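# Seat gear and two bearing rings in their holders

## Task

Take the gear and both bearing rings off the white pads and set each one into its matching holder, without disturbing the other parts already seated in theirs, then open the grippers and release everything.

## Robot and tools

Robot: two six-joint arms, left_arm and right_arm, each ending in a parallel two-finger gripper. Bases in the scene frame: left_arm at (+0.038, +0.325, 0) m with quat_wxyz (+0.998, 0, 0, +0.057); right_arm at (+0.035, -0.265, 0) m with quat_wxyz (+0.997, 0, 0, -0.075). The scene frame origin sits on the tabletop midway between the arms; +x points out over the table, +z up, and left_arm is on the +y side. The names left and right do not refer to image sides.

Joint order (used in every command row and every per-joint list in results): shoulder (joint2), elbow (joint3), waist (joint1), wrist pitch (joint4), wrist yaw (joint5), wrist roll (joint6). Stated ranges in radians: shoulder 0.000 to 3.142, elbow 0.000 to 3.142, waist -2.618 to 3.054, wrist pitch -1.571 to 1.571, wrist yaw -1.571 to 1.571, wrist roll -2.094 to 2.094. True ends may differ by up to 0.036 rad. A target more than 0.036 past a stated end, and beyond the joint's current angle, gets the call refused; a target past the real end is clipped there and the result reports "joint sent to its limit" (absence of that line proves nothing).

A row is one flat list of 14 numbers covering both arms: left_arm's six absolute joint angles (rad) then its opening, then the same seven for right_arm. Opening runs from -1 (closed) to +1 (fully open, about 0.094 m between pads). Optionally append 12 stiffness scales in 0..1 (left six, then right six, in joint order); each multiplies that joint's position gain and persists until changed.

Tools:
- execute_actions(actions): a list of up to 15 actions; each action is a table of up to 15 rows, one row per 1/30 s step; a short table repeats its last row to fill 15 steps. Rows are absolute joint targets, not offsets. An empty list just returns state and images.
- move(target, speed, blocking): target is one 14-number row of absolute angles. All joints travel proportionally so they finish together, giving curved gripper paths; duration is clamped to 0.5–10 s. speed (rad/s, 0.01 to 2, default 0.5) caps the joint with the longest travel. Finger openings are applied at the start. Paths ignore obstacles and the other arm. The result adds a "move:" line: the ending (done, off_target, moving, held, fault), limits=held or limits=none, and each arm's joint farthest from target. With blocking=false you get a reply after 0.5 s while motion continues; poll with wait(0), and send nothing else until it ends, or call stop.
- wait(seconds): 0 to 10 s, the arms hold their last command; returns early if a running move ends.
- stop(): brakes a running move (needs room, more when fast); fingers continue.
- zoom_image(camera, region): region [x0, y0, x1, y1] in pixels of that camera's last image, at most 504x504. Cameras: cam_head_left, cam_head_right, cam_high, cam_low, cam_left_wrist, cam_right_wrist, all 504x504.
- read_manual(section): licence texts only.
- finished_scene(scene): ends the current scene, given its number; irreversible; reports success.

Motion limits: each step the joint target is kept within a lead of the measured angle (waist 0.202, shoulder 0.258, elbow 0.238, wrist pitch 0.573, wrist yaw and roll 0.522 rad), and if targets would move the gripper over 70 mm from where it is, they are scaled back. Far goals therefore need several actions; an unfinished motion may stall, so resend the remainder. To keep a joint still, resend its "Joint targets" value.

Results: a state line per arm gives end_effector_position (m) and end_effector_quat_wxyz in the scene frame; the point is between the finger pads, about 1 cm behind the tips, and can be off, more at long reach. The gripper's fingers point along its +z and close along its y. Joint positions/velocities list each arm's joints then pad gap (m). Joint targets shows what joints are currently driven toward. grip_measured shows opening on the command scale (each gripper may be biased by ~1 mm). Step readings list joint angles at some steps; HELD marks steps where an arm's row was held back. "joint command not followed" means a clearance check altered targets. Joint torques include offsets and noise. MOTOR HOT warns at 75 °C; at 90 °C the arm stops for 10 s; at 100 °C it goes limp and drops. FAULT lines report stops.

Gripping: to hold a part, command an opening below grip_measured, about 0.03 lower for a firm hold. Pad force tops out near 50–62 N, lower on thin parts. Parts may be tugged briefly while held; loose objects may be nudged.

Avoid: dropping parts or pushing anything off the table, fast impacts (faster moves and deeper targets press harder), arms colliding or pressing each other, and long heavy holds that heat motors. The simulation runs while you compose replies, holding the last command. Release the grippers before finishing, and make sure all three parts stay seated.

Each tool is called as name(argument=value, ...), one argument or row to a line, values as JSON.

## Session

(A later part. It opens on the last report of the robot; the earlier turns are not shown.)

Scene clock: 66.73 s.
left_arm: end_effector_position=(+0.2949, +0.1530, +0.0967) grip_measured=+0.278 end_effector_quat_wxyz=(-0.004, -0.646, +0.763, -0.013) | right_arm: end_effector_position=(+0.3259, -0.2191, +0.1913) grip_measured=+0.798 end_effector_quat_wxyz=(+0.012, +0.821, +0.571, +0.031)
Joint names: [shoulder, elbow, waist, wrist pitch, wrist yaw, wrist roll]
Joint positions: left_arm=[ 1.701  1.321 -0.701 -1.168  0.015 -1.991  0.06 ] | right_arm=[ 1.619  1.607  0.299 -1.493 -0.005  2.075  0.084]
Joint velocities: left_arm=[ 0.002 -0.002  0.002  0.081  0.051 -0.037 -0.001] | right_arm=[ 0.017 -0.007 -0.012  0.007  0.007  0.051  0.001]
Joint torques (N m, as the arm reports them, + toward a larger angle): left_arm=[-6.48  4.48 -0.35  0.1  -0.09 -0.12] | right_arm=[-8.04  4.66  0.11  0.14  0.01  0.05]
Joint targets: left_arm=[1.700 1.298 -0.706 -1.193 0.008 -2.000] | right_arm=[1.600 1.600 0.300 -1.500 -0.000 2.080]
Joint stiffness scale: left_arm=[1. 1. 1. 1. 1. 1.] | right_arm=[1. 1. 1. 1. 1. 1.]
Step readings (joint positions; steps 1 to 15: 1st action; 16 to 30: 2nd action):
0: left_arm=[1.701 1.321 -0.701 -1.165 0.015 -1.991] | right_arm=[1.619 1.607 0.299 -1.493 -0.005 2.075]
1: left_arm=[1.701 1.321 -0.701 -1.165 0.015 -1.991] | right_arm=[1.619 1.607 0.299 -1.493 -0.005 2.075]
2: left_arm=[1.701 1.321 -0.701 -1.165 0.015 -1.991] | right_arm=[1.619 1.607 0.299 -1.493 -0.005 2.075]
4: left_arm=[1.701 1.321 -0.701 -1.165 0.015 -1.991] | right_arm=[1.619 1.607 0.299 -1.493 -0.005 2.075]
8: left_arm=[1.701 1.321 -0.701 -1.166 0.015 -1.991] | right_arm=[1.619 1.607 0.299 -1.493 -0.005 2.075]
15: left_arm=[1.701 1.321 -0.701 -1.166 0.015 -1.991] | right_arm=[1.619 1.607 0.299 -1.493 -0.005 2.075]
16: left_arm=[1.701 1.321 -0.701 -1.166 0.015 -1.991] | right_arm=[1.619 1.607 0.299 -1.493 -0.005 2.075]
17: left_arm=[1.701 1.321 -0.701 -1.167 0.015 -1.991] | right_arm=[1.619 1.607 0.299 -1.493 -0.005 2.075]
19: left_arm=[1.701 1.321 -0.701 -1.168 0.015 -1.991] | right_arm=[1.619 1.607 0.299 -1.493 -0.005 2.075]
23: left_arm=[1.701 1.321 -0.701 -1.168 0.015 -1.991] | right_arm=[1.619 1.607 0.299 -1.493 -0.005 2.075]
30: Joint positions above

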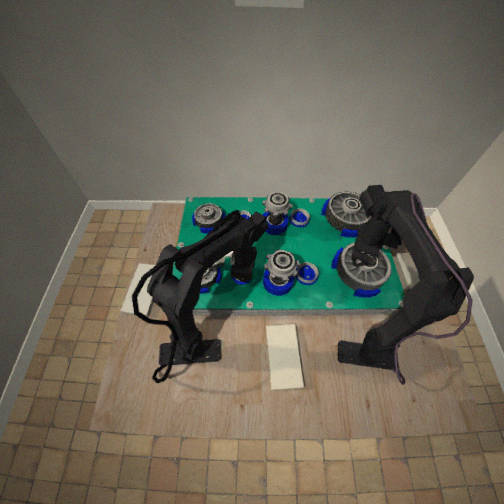

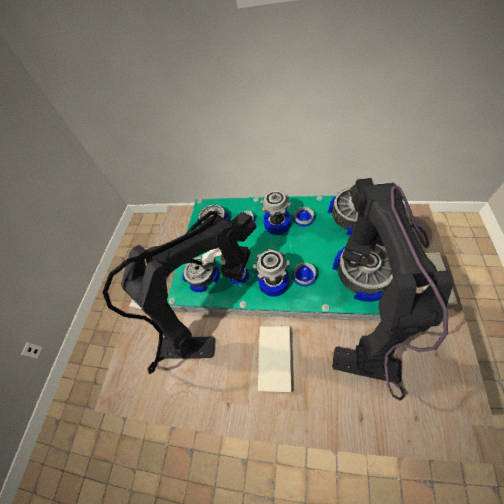

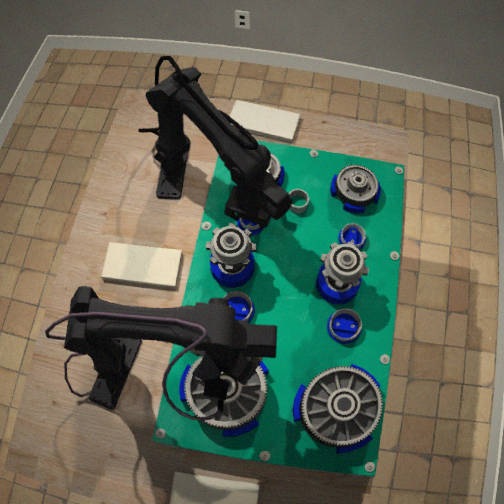

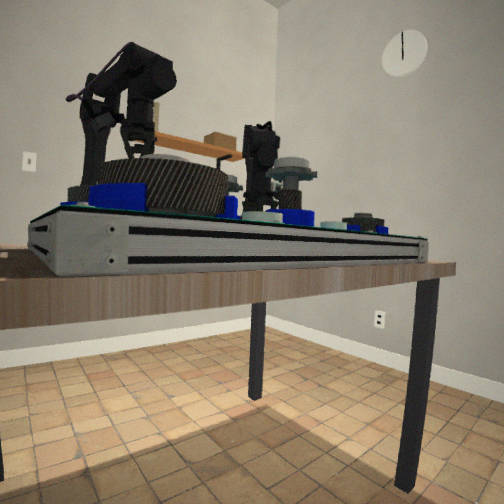

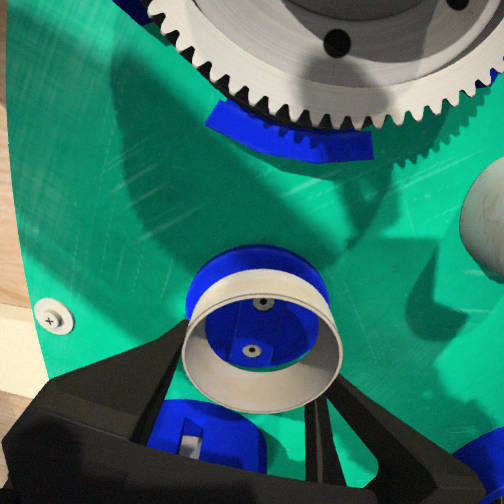

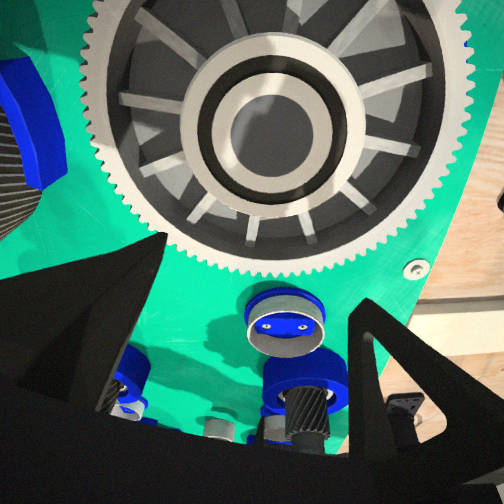

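execute_actions(
  actions=[
    [[1.70,1.294,-0.706,-1.165,0.008,-2.0,0.25,1.60,1.60,0.30,-1.50,0,2.08,0.8],[1.70,1.292,-0.706,-1.165,0.008,-2.0,0.25,1.60,1.60,0.30,-1.50,0,2.08,0.8],[1.70,1.290,-0.706,-1.165,0.008,-2.0,0.25,1.60,1.60,0.30,-1.50,0,2.08,0.8]],
  ],
)

zoom_image(
  camera="cam_left_wrist",
  region=[140, 190, 390, 440],
)

Scene clock: 67.93 s.
left_arm: end_effector_position=(+0.2924, +0.1547, +0.0937) grip_measured=+0.278 end_effector_quat_wxyz=(-0.006, -0.646, +0.763, -0.008) | right_arm: end_effector_position=(+0.3259, -0.2191, +0.1913) grip_measured=+0.798 end_effector_quat_wxyz=(+0.012, +0.821, +0.571, +0.031)
Joint names: [shoulder, elbow, waist, wrist pitch, wrist yaw, wrist roll]
Joint positions: left_arm=[ 1.701  1.308 -0.701 -1.166  0.015 -1.991  0.06 ] | right_arm=[ 1.619  1.607  0.299 -1.493 -0.005  2.075  0.084]
Joint velocities: left_arm=[-0.007  0.002 -0.027 -0.022  0.007 -0.037  0.001] | right_arm=[-0.007 -0.032 -0.007 -0.007 -0.037  0.051 -0.001]
Joint torques (N m, as the arm reports them, + toward a larger angle): left_arm=[-6.48  4.81 -0.39  0.4  -0.08 -0.13] | right_arm=[-7.96  4.56  0.15  0.16  0.    0.06]
Joint targets: left_arm=[1.700 1.290 -0.706 -1.165 0.008 -2.000] | right_arm=[1.600 1.600 0.300 -1.500 0.000 2.080]
Joint stiffness scale: left_arm=[1. 1. 1. 1. 1. 1.] | right_arm=[1. 1. 1. 1. 1. 1.]
Step readings (joint positions):
0: left_arm=[1.701 1.321 -0.701 -1.168 0.015 -1.991] | right_arm=[1.619 1.607 0.299 -1.493 -0.005 2.075]
1: left_arm=[1.701 1.319 -0.701 -1.167 0.015 -1.991] | right_arm=[1.619 1.607 0.299 -1.493 -0.005 2.075]
2: left_arm=[1.701 1.316 -0.701 -1.167 0.015 -1.991] | right_arm=[1.619 1.607 0.299 -1.493 -0.005 2.075]
4: left_arm=[1.701 1.308 -0.701 -1.167 0.015 -1.991] | right_arm=[1.619 1.607 0.299 -1.493 -0.005 2.075]
8: left_arm=[1.701 1.308 -0.701 -1.166 0.015 -1.991] | right_arm=[1.619 1.607 0.299 -1.493 -0.005 2.075]
15: Joint positions above

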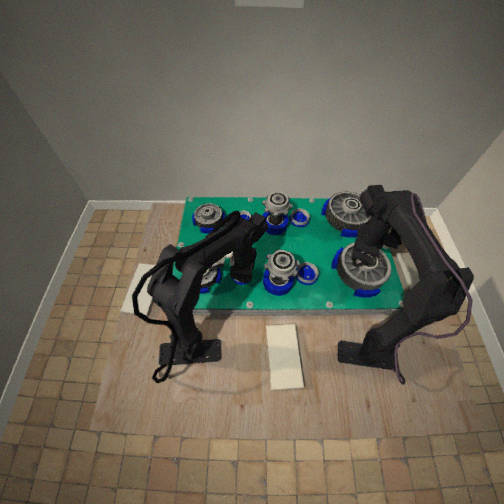

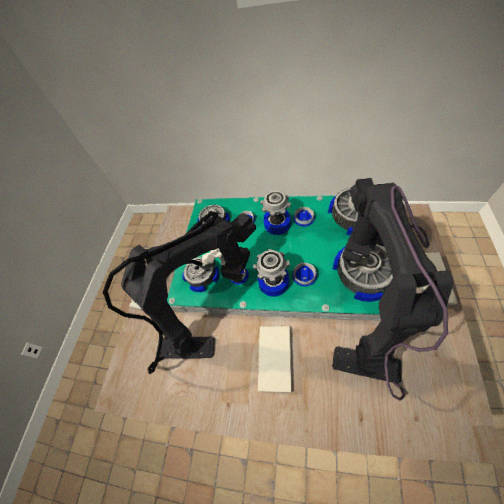

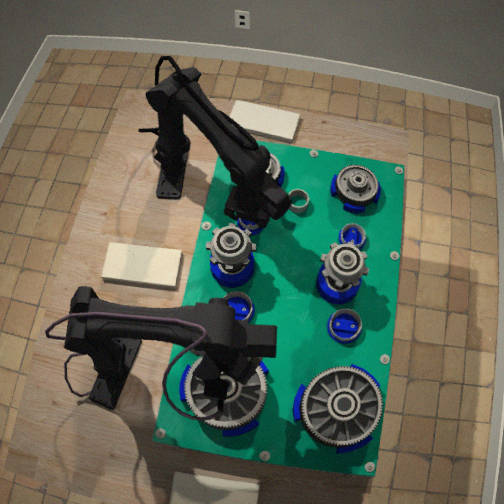

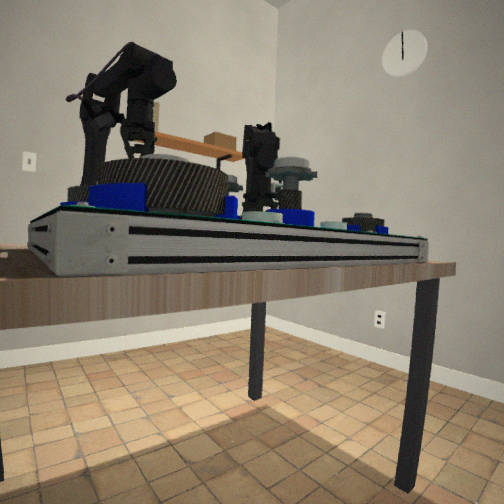

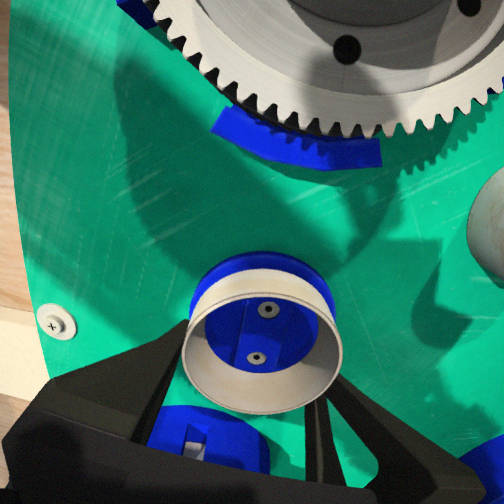

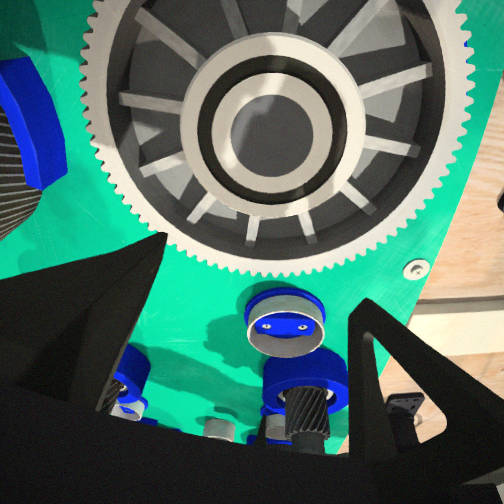

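Region (140, 190, 390, 440) of cam_left_wrist's 504x504 image, scaled by 2.016, with more detail than that image has.

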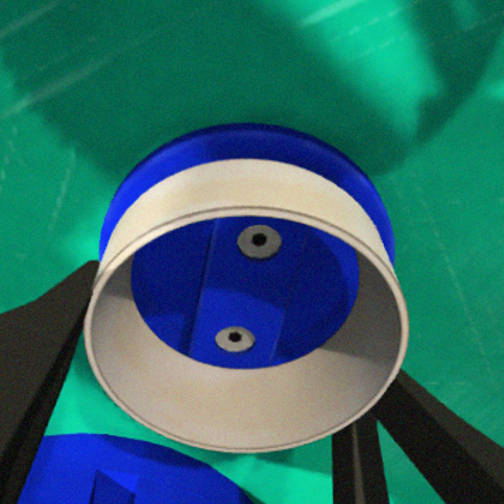

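execute_actions(
  actions=[
    [[1.70,1.325,-0.710,-1.160,0.008,-2.0,0.25,1.60,1.60,0.30,-1.50,0,2.08,0.8],[1.70,1.325,-0.713,-1.157,0.008,-2.0,0.25,1.60,1.60,0.30,-1.50,0,2.08,0.8],[1.70,1.325,-0.716,-1.154,0.008,-2.0,0.25,1.60,1.60,0.30,-1.50,0,2.08,0.8]],
  ],
)

zoom_image(
  camera="cam_left_wrist",
  region=[140, 190, 390, 440],
)

Scene clock: 70.23 s.
left_arm: end_effector_position=(+0.2923, +0.1521, +0.0937) grip_measured=+0.278 end_effector_quat_wxyz=(-0.005, -0.644, +0.765, -0.010) | right_arm: end_effector_position=(+0.3259, -0.2191, +0.1913) grip_measured=+0.798 end_effector_quat_wxyz=(+0.012, +0.821, +0.571, +0.031)
Joint names: [shoulder, elbow, waist, wrist pitch, wrist yaw, wrist roll]
Joint positions: left_arm=[ 1.701  1.308 -0.707 -1.161  0.016 -1.991  0.06 ] | right_arm=[ 1.619  1.607  0.299 -1.493 -0.005  2.075  0.084]
Joint velocities: left_arm=[-0.022 -0.002 -0.017 -0.022 -0.007 -0.125 -0.   ] | right_arm=[-0.007 -0.002  0.017 -0.007 -0.037 -0.007 -0.001]
Joint torques (N m, as the arm reports them, + toward a larger angle): left_arm=[-6.45  7.98 -0.69  0.47 -0.1  -0.12] | right_arm=[-8.02  4.65  0.1   0.16  0.01  0.04]
Joint targets: left_arm=[1.700 1.325 -0.716 -1.154 0.008 -2.000] | right_arm=[1.600 1.600 0.300 -1.500 -0.000 2.080]
Joint stiffness scale: left_arm=[1. 1. 1. 1. 1. 1.] | right_arm=[1. 1. 1. 1. 1. 1.]
Step readings (joint positions):
0: left_arm=[1.701 1.308 -0.701 -1.166 0.015 -1.991] | right_arm=[1.619 1.607 0.299 -1.493 -0.005 2.075]
1: left_arm=[1.701 1.308 -0.701 -1.166 0.015 -1.991] | right_arm=[1.619 1.607 0.299 -1.493 -0.005 2.075]
2: left_arm=[1.701 1.308 -0.701 -1.166 0.015 -1.991] | right_arm=[1.619 1.607 0.299 -1.493 -0.005 2.075]
4: left_arm=[1.701 1.308 -0.702 -1.166 0.015 -1.991] | right_arm=[1.619 1.607 0.299 -1.493 -0.005 2.075]
8: left_arm=[1.701 1.308 -0.707 -1.161 0.016 -1.991] | right_arm=[1.619 1.607 0.299 -1.493 -0.005 2.075]
15: Joint positions above

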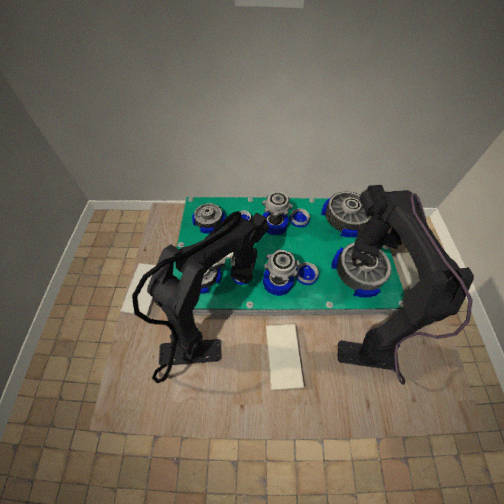

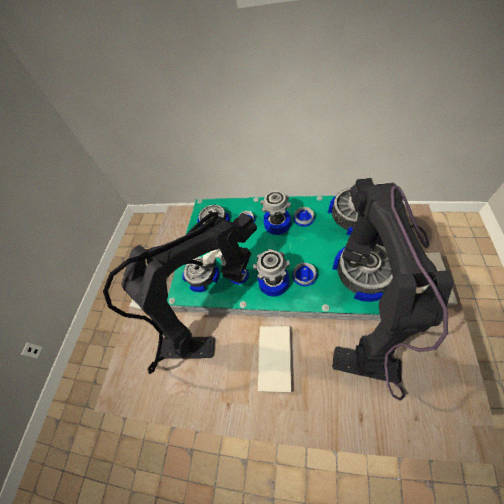

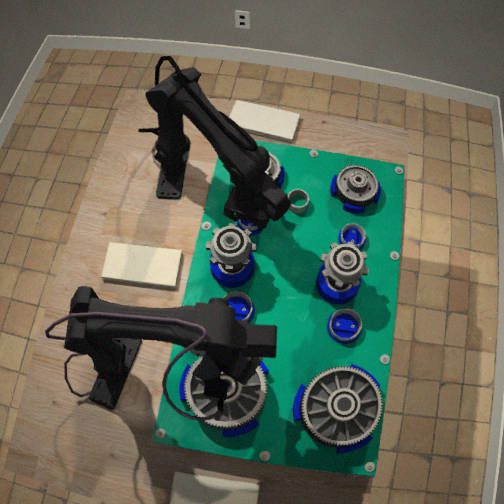

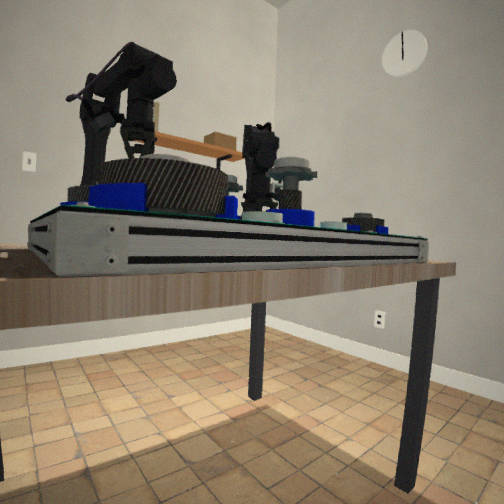

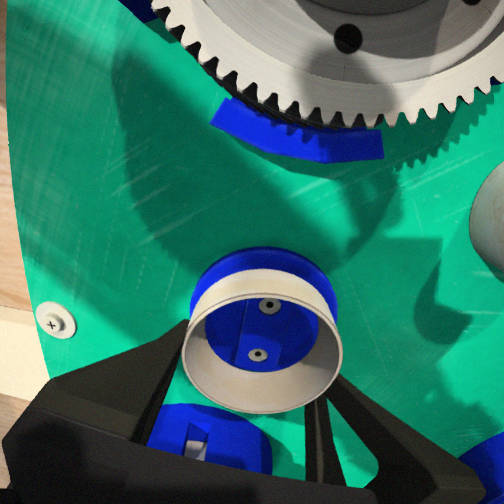

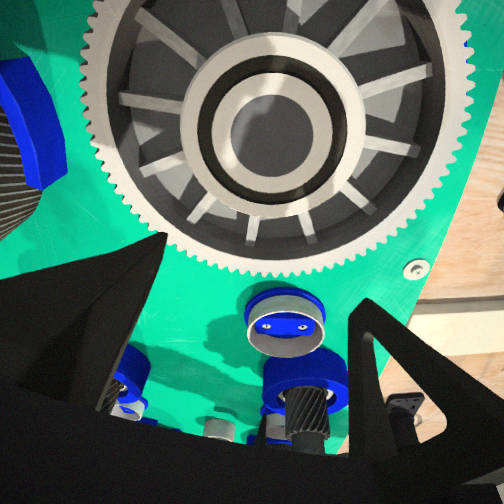

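Region (140, 190, 390, 440) of cam_left_wrist's 504x504 image, scaled by 2.016, with more detail than that image has.

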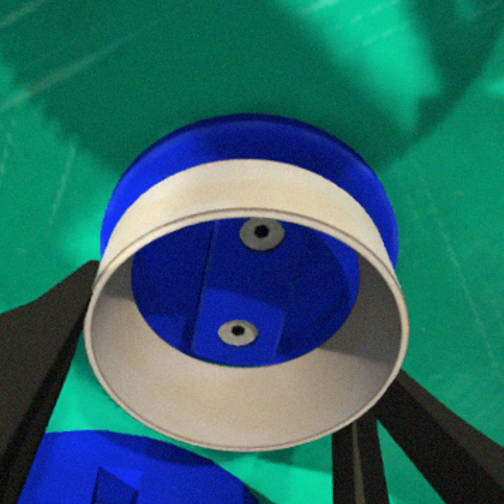

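execute_actions(
  actions=[
    [[1.70,1.30,-0.712,-1.149,0.008,-2.0,0.25,1.60,1.60,0.30,-1.50,0,2.08,0.8],[1.70,1.295,-0.712,-1.149,0.008,-2.0,0.25,1.60,1.60,0.30,-1.50,0,2.08,0.8],[1.70,1.29,-0.712,-1.149,0.008,-2.0,0.25,1.60,1.60,0.30,-1.50,0,2.08,0.8],[1.70,1.29,-0.712,-1.149,0.008,-2.0,0.25,1.60,1.60,0.30,-1.50,0,2.08,0.8],[1.70,1.29,-0.712,-1.149,0.008,-2.0,0.25,1.60,1.60,0.30,-1.50,0,2.08,0.8],[1.70,1.29,-0.712,-1.149,0.008,-2.0,0.25,1.60,1.60,0.30,-1.50,0,2.08,0.8],[1.70,1.29,-0.712,-1.149,0.008,-2.0,0.25,1.60,1.60,0.30,-1.50,0,2.08,0.8],[1.70,1.279,-0.712,-1.14,0.008,-2.0,0.25,1.60,1.60,0.30,-1.50,0,2.08,0.8],[1.70,1.278,-0.712,-1.135,0.008,-2.0,0.25,1.60,1.60,0.30,-1.50,0,2.08,0.8]],
    [[1.70,1.278,-0.712,-1.135,0.008,-2.0,0.25,1.60,1.60,0.30,-1.50,0,2.08,0.8]],
  ],
)

zoom_image(
  camera="cam_left_wrist",
  region=[140, 190, 390, 440],
)

Scene clock: 71.90 s.
left_arm: end_effector_position=(+0.2922, +0.1521, +0.0894) grip_measured=+0.278 end_effector_quat_wxyz=(-0.005, -0.644, +0.765, -0.012) | right_arm: end_effector_position=(+0.3259, -0.2191, +0.1913) grip_measured=+0.798 end_effector_quat_wxyz=(+0.012, +0.821, +0.571, +0.031)
Joint names: [shoulder, elbow, waist, wrist pitch, wrist yaw, wrist roll]
Joint positions: left_arm=[ 1.701  1.291 -0.707 -1.141  0.016 -1.991  0.06 ] | right_arm=[ 1.619  1.607  0.299 -1.493 -0.005  2.075  0.084]
Joint velocities: left_arm=[-0.002 -0.022 -0.002 -0.007 -0.051 -0.022  0.001] | right_arm=[-0.022 -0.007  0.012  0.051 -0.051  0.007  0.   ]
Joint torques (N m, as the arm reports them, + toward a larger angle): left_arm=[-6.47  5.27 -0.36  0.47 -0.08 -0.12] | right_arm=[-7.98  4.58  0.13  0.13  0.01  0.04]
Joint targets: left_arm=[1.700 1.278 -0.712 -1.135 0.008 -2.000] | right_arm=[1.600 1.600 0.300 -1.500 -0.000 2.080]
Joint stiffness scale: left_arm=[1. 1. 1. 1. 1. 1.] | right_arm=[1. 1. 1. 1. 1. 1.]
Step readings (joint positions; steps 1 to 15: 1st action; 16 to 30: 2nd action):
0: left_arm=[1.701 1.308 -0.707 -1.161 0.016 -1.991] | right_arm=[1.619 1.607 0.299 -1.493 -0.005 2.075]
1: left_arm=[1.701 1.308 -0.707 -1.161 0.016 -1.991] | right_arm=[1.619 1.607 0.299 -1.493 -0.005 2.075]
2: left_arm=[1.701 1.308 -0.707 -1.160 0.016 -1.991] | right_arm=[1.619 1.607 0.299 -1.493 -0.005 2.075]
4: left_arm=[1.701 1.308 -0.707 -1.159 0.016 -1.991] | right_arm=[1.619 1.607 0.299 -1.493 -0.005 2.075]
8: left_arm=[1.701 1.306 -0.707 -1.155 0.016 -1.991] | right_arm=[1.619 1.607 0.299 -1.493 -0.005 2.075]
15: left_arm=[1.701 1.291 -0.707 -1.141 0.016 -1.991] | right_arm=[1.619 1.607 0.299 -1.493 -0.005 2.075]
16: left_arm=[1.701 1.291 -0.707 -1.141 0.016 -1.991] | right_arm=[1.619 1.607 0.299 -1.493 -0.005 2.075]
17: left_arm=[1.701 1.291 -0.707 -1.141 0.016 -1.991] | right_arm=[1.619 1.607 0.299 -1.493 -0.005 2.075]
19: left_arm=[1.701 1.291 -0.707 -1.141 0.016 -1.991] | right_arm=[1.619 1.607 0.299 -1.493 -0.005 2.075]
23: left_arm=[1.701 1.291 -0.707 -1.141 0.016 -1.991] | right_arm=[1.619 1.607 0.299 -1.493 -0.005 2.075]
30: Joint positions above

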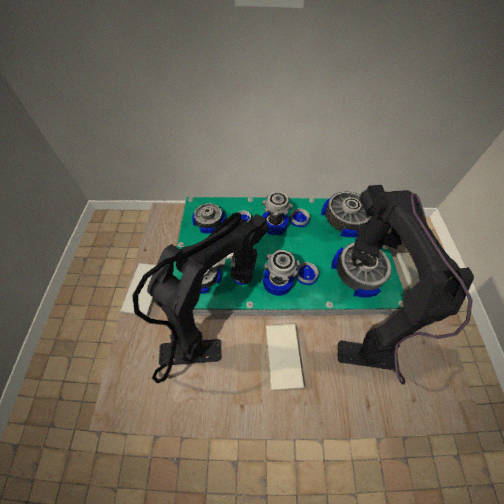

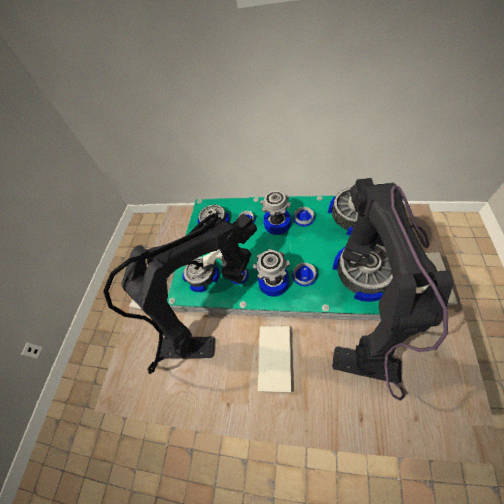

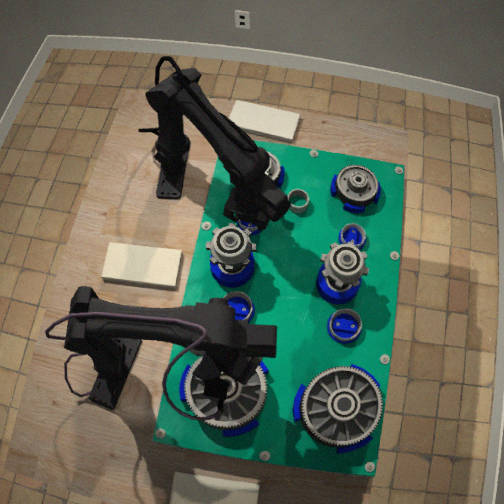

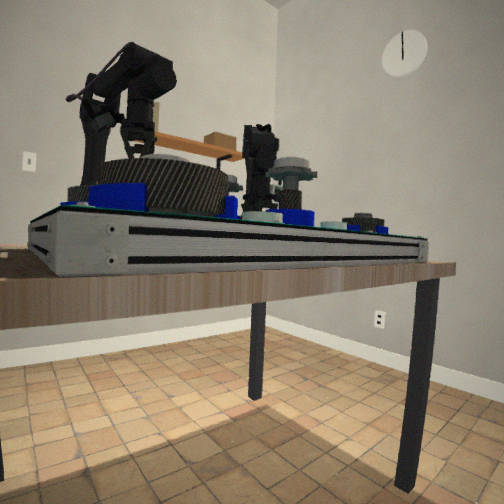

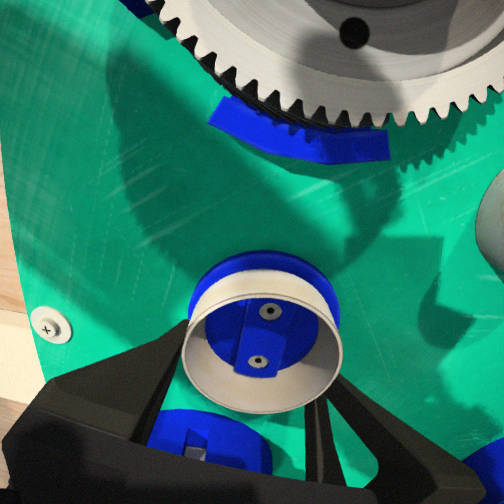

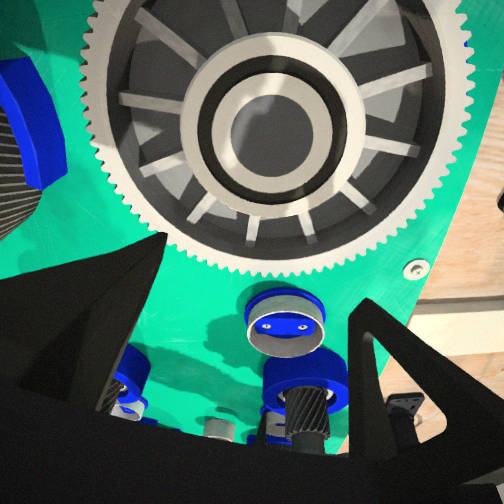

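Region (140, 190, 390, 440) of cam_left_wrist's 504x504 image, scaled by 2.016, with more detail than that image has.

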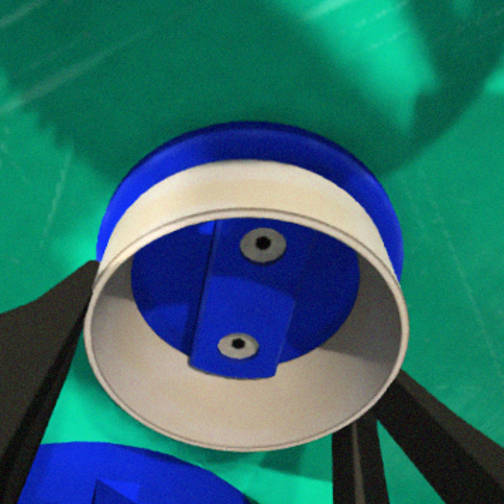

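Inside. Seat it, release, lift.

execute_actions(
  actions=[
    [[1.70,1.262,-0.712,-1.125,0.008,-2.0,0.25,1.60,1.60,0.30,-1.50,0,2.08,0.8],[1.70,1.258,-0.712,-1.118,0.008,-2.0,0.25,1.60,1.60,0.30,-1.50,0,2.08,0.8],[1.70,1.254,-0.712,-1.114,0.008,-2.0,0.25,1.60,1.60,0.30,-1.50,0,2.08,0.8],[1.70,1.250,-0.712,-1.11,0.008,-2.0,0.25,1.60,1.60,0.30,-1.50,0,2.08,0.8],[1.70,1.246,-0.712,-1.108,0.008,-2.0,0.25,1.60,1.60,0.30,-1.50,0,2.08,0.8]],
    [[1.70,1.27,-0.71,-1.12,0.008,-2.0,0.25,1.60,1.60,0.30,-1.50,0,2.08,0.8],[1.70,1.27,-0.71,-1.12,0.008,-2.0,0.25,1.60,1.60,0.30,-1.50,0,2.08,0.8],[1.70,1.27,-0.71,-1.12,0.008,-2.0,0.6,1.60,1.60,0.30,-1.50,0,2.08,0.8]],
    [[1.70,1.31,-0.71,-1.145,0.008,-2.0,0.6,1.60,1.60,0.30,-1.50,0,2.08,0.8],[1.70,1.325,-0.71,-1.16,0.008,-2.0,0.6,1.60,1.60,0.30,-1.50,0,2.08,0.8],[1.70,1.34,-0.71,-1.175,0.008,-2.0,0.6,1.60,1.60,0.30,-1.50,0,2.08,0.8],[1.70,1.355,-0.71,-1.19,0.008,-2.0,0.6,1.60,1.60,0.30,-1.50,0,2.08,0.8],[1.70,1.37,-0.71,-1.205,0.008,-2.0,0.6,1.60,1.60,0.30,-1.50,0,2.08,0.8],[1.70,1.385,-0.71,-1.22,0.008,-2.0,0.6,1.60,1.60,0.30,-1.50,0,2.08,0.8],[1.70,1.40,-0.71,-1.235,0.008,-2.0,0.6,1.60,1.60,0.30,-1.50,0,2.08,0.8],[1.70,1.415,-0.71,-1.25,0.008,-2.0,0.6,1.60,1.60,0.30,-1.50,0,2.08,0.8],[1.70,1.43,-0.71,-1.265,0.008,-2.0,0.6,1.60,1.60,0.30,-1.50,0,2.08,0.8]],
  ],
)

Scene clock: 74.20 s.
left_arm: end_effector_position=(+0.3006, +0.1462, +0.1173) grip_measured=+0.599 end_effector_quat_wxyz=(-0.002, -0.643, +0.765, -0.025) | right_arm: end_effector_position=(+0.3259, -0.2191, +0.1913) grip_measured=+0.798 end_effector_quat_wxyz=(+0.012, +0.821, +0.571, +0.031)
Joint names: [shoulder, elbow, waist, wrist pitch, wrist yaw, wrist roll]
Joint positions: left_arm=[ 1.701  1.401 -0.707 -1.223  0.017 -1.991  0.075] | right_arm=[ 1.619  1.607  0.299 -1.493 -0.005  2.075  0.084]
Joint velocities: left_arm=[ 0.002 -0.007 -0.002 -0.154 -0.022 -0.037  0.001] | right_arm=[-0.002  0.017 -0.017  0.037  0.022 -0.007 -0.   ]
Joint torques (N m, as the arm reports them, + toward a larger angle): left_arm=[-6.57  9.31 -0.15  0.2  -0.11 -0.11] | right_arm=[-7.99  4.57  0.11  0.14  0.01  0.05]
Joint targets: left_arm=[1.700 1.430 -0.710 -1.265 0.008 -2.000] | right_arm=[1.600 1.600 0.300 -1.500 -0.000 2.080]
Joint stiffness scale: left_arm=[1. 1. 1. 1. 1. 1.] | right_arm=[1. 1. 1. 1. 1. 1.]
Step readings (joint positions; steps 1 to 15: 1st action; 16 to 30: 2nd action; 31 to 45: 3rd action):
0: left_arm=[1.701 1.291 -0.707 -1.141 0.016 -1.991] | right_arm=[1.619 1.607 0.299 -1.493 -0.005 2.075]
1: left_arm=[1.701 1.289 -0.707 -1.139 0.016 -1.991] | right_arm=[1.619 1.607 0.299 -1.493 -0.005 2.075]
2: left_arm=[1.701 1.285 -0.707 -1.135 0.017 -1.991] | right_arm=[1.619 1.607 0.299 -1.493 -0.005 2.075]
4: left_arm=[1.701 1.274 -0.707 -1.122 0.017 -1.991] | right_arm=[1.619 1.607 0.299 -1.493 -0.005 2.075]
8: left_arm=[1.701 1.270 -0.707 -1.116 0.017 -1.991] | right_arm=[1.619 1.607 0.299 -1.493 -0.005 2.075]
15: left_arm=[1.701 1.270 -0.707 -1.116 0.017 -1.991] | right_arm=[1.619 1.607 0.299 -1.493 -0.005 2.075]
16: left_arm=[1.701 1.270 -0.707 -1.116 0.017 -1.991] | right_arm=[1.619 1.607 0.299 -1.493 -0.005 2.075]
17: left_arm=[1.701 1.270 -0.707 -1.116 0.017 -1.991] | right_arm=[1.619 1.607 0.299 -1.493 -0.005 2.075]
19: left_arm=[1.701 1.270 -0.707 -1.116 0.017 -1.991] | right_arm=[1.619 1.607 0.299 -1.493 -0.005 2.075]
23: left_arm=[1.701 1.270 -0.707 -1.116 0.017 -1.991] | right_arm=[1.619 1.607 0.299 -1.493 -0.005 2.075]
30: left_arm=[1.701 1.270 -0.707 -1.116 0.017 -1.991] | right_arm=[1.619 1.607 0.299 -1.493 -0.005 2.075]
31: left_arm=[1.701 1.270 -0.707 -1.116 0.017 -1.991] | right_arm=[1.619 1.607 0.299 -1.493 -0.005 2.075]
32: left_arm=[1.701 1.273 -0.707 -1.121 0.017 -1.991] | right_arm=[1.619 1.607 0.299 -1.493 -0.005 2.075]
34: left_arm=[1.701 1.292 -0.707 -1.137 0.017 -1.991] | right_arm=[1.619 1.607 0.299 -1.493 -0.005 2.075]
38: left_arm=[1.701 1.357 -0.707 -1.177 0.017 -1.991] | right_arm=[1.619 1.607 0.299 -1.493 -0.005 2.075]
45: Joint positions above

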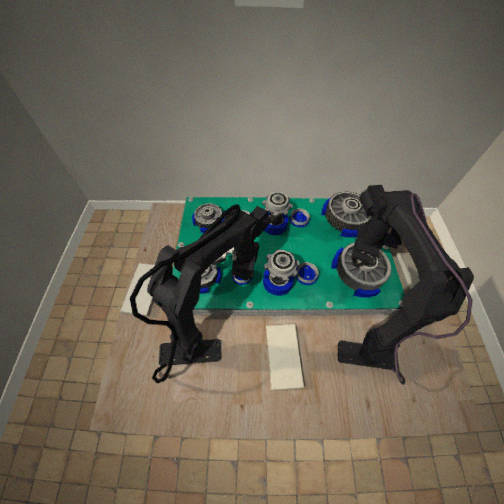

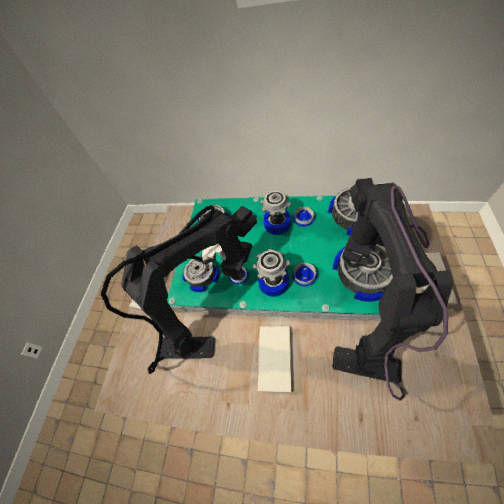

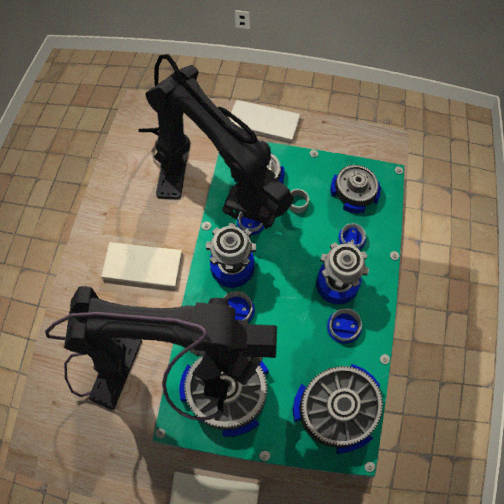

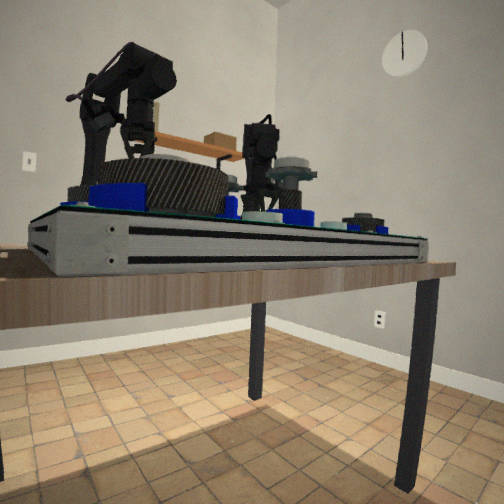

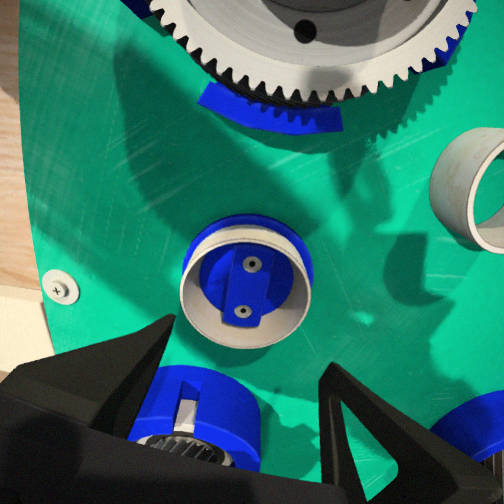

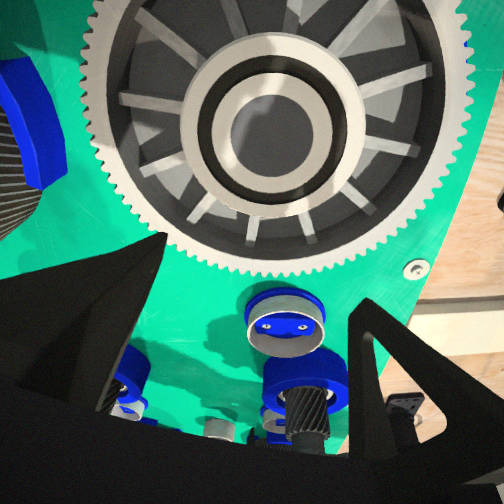

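finished_scene(
  scene=2,
)

The scene is finished: the task was done.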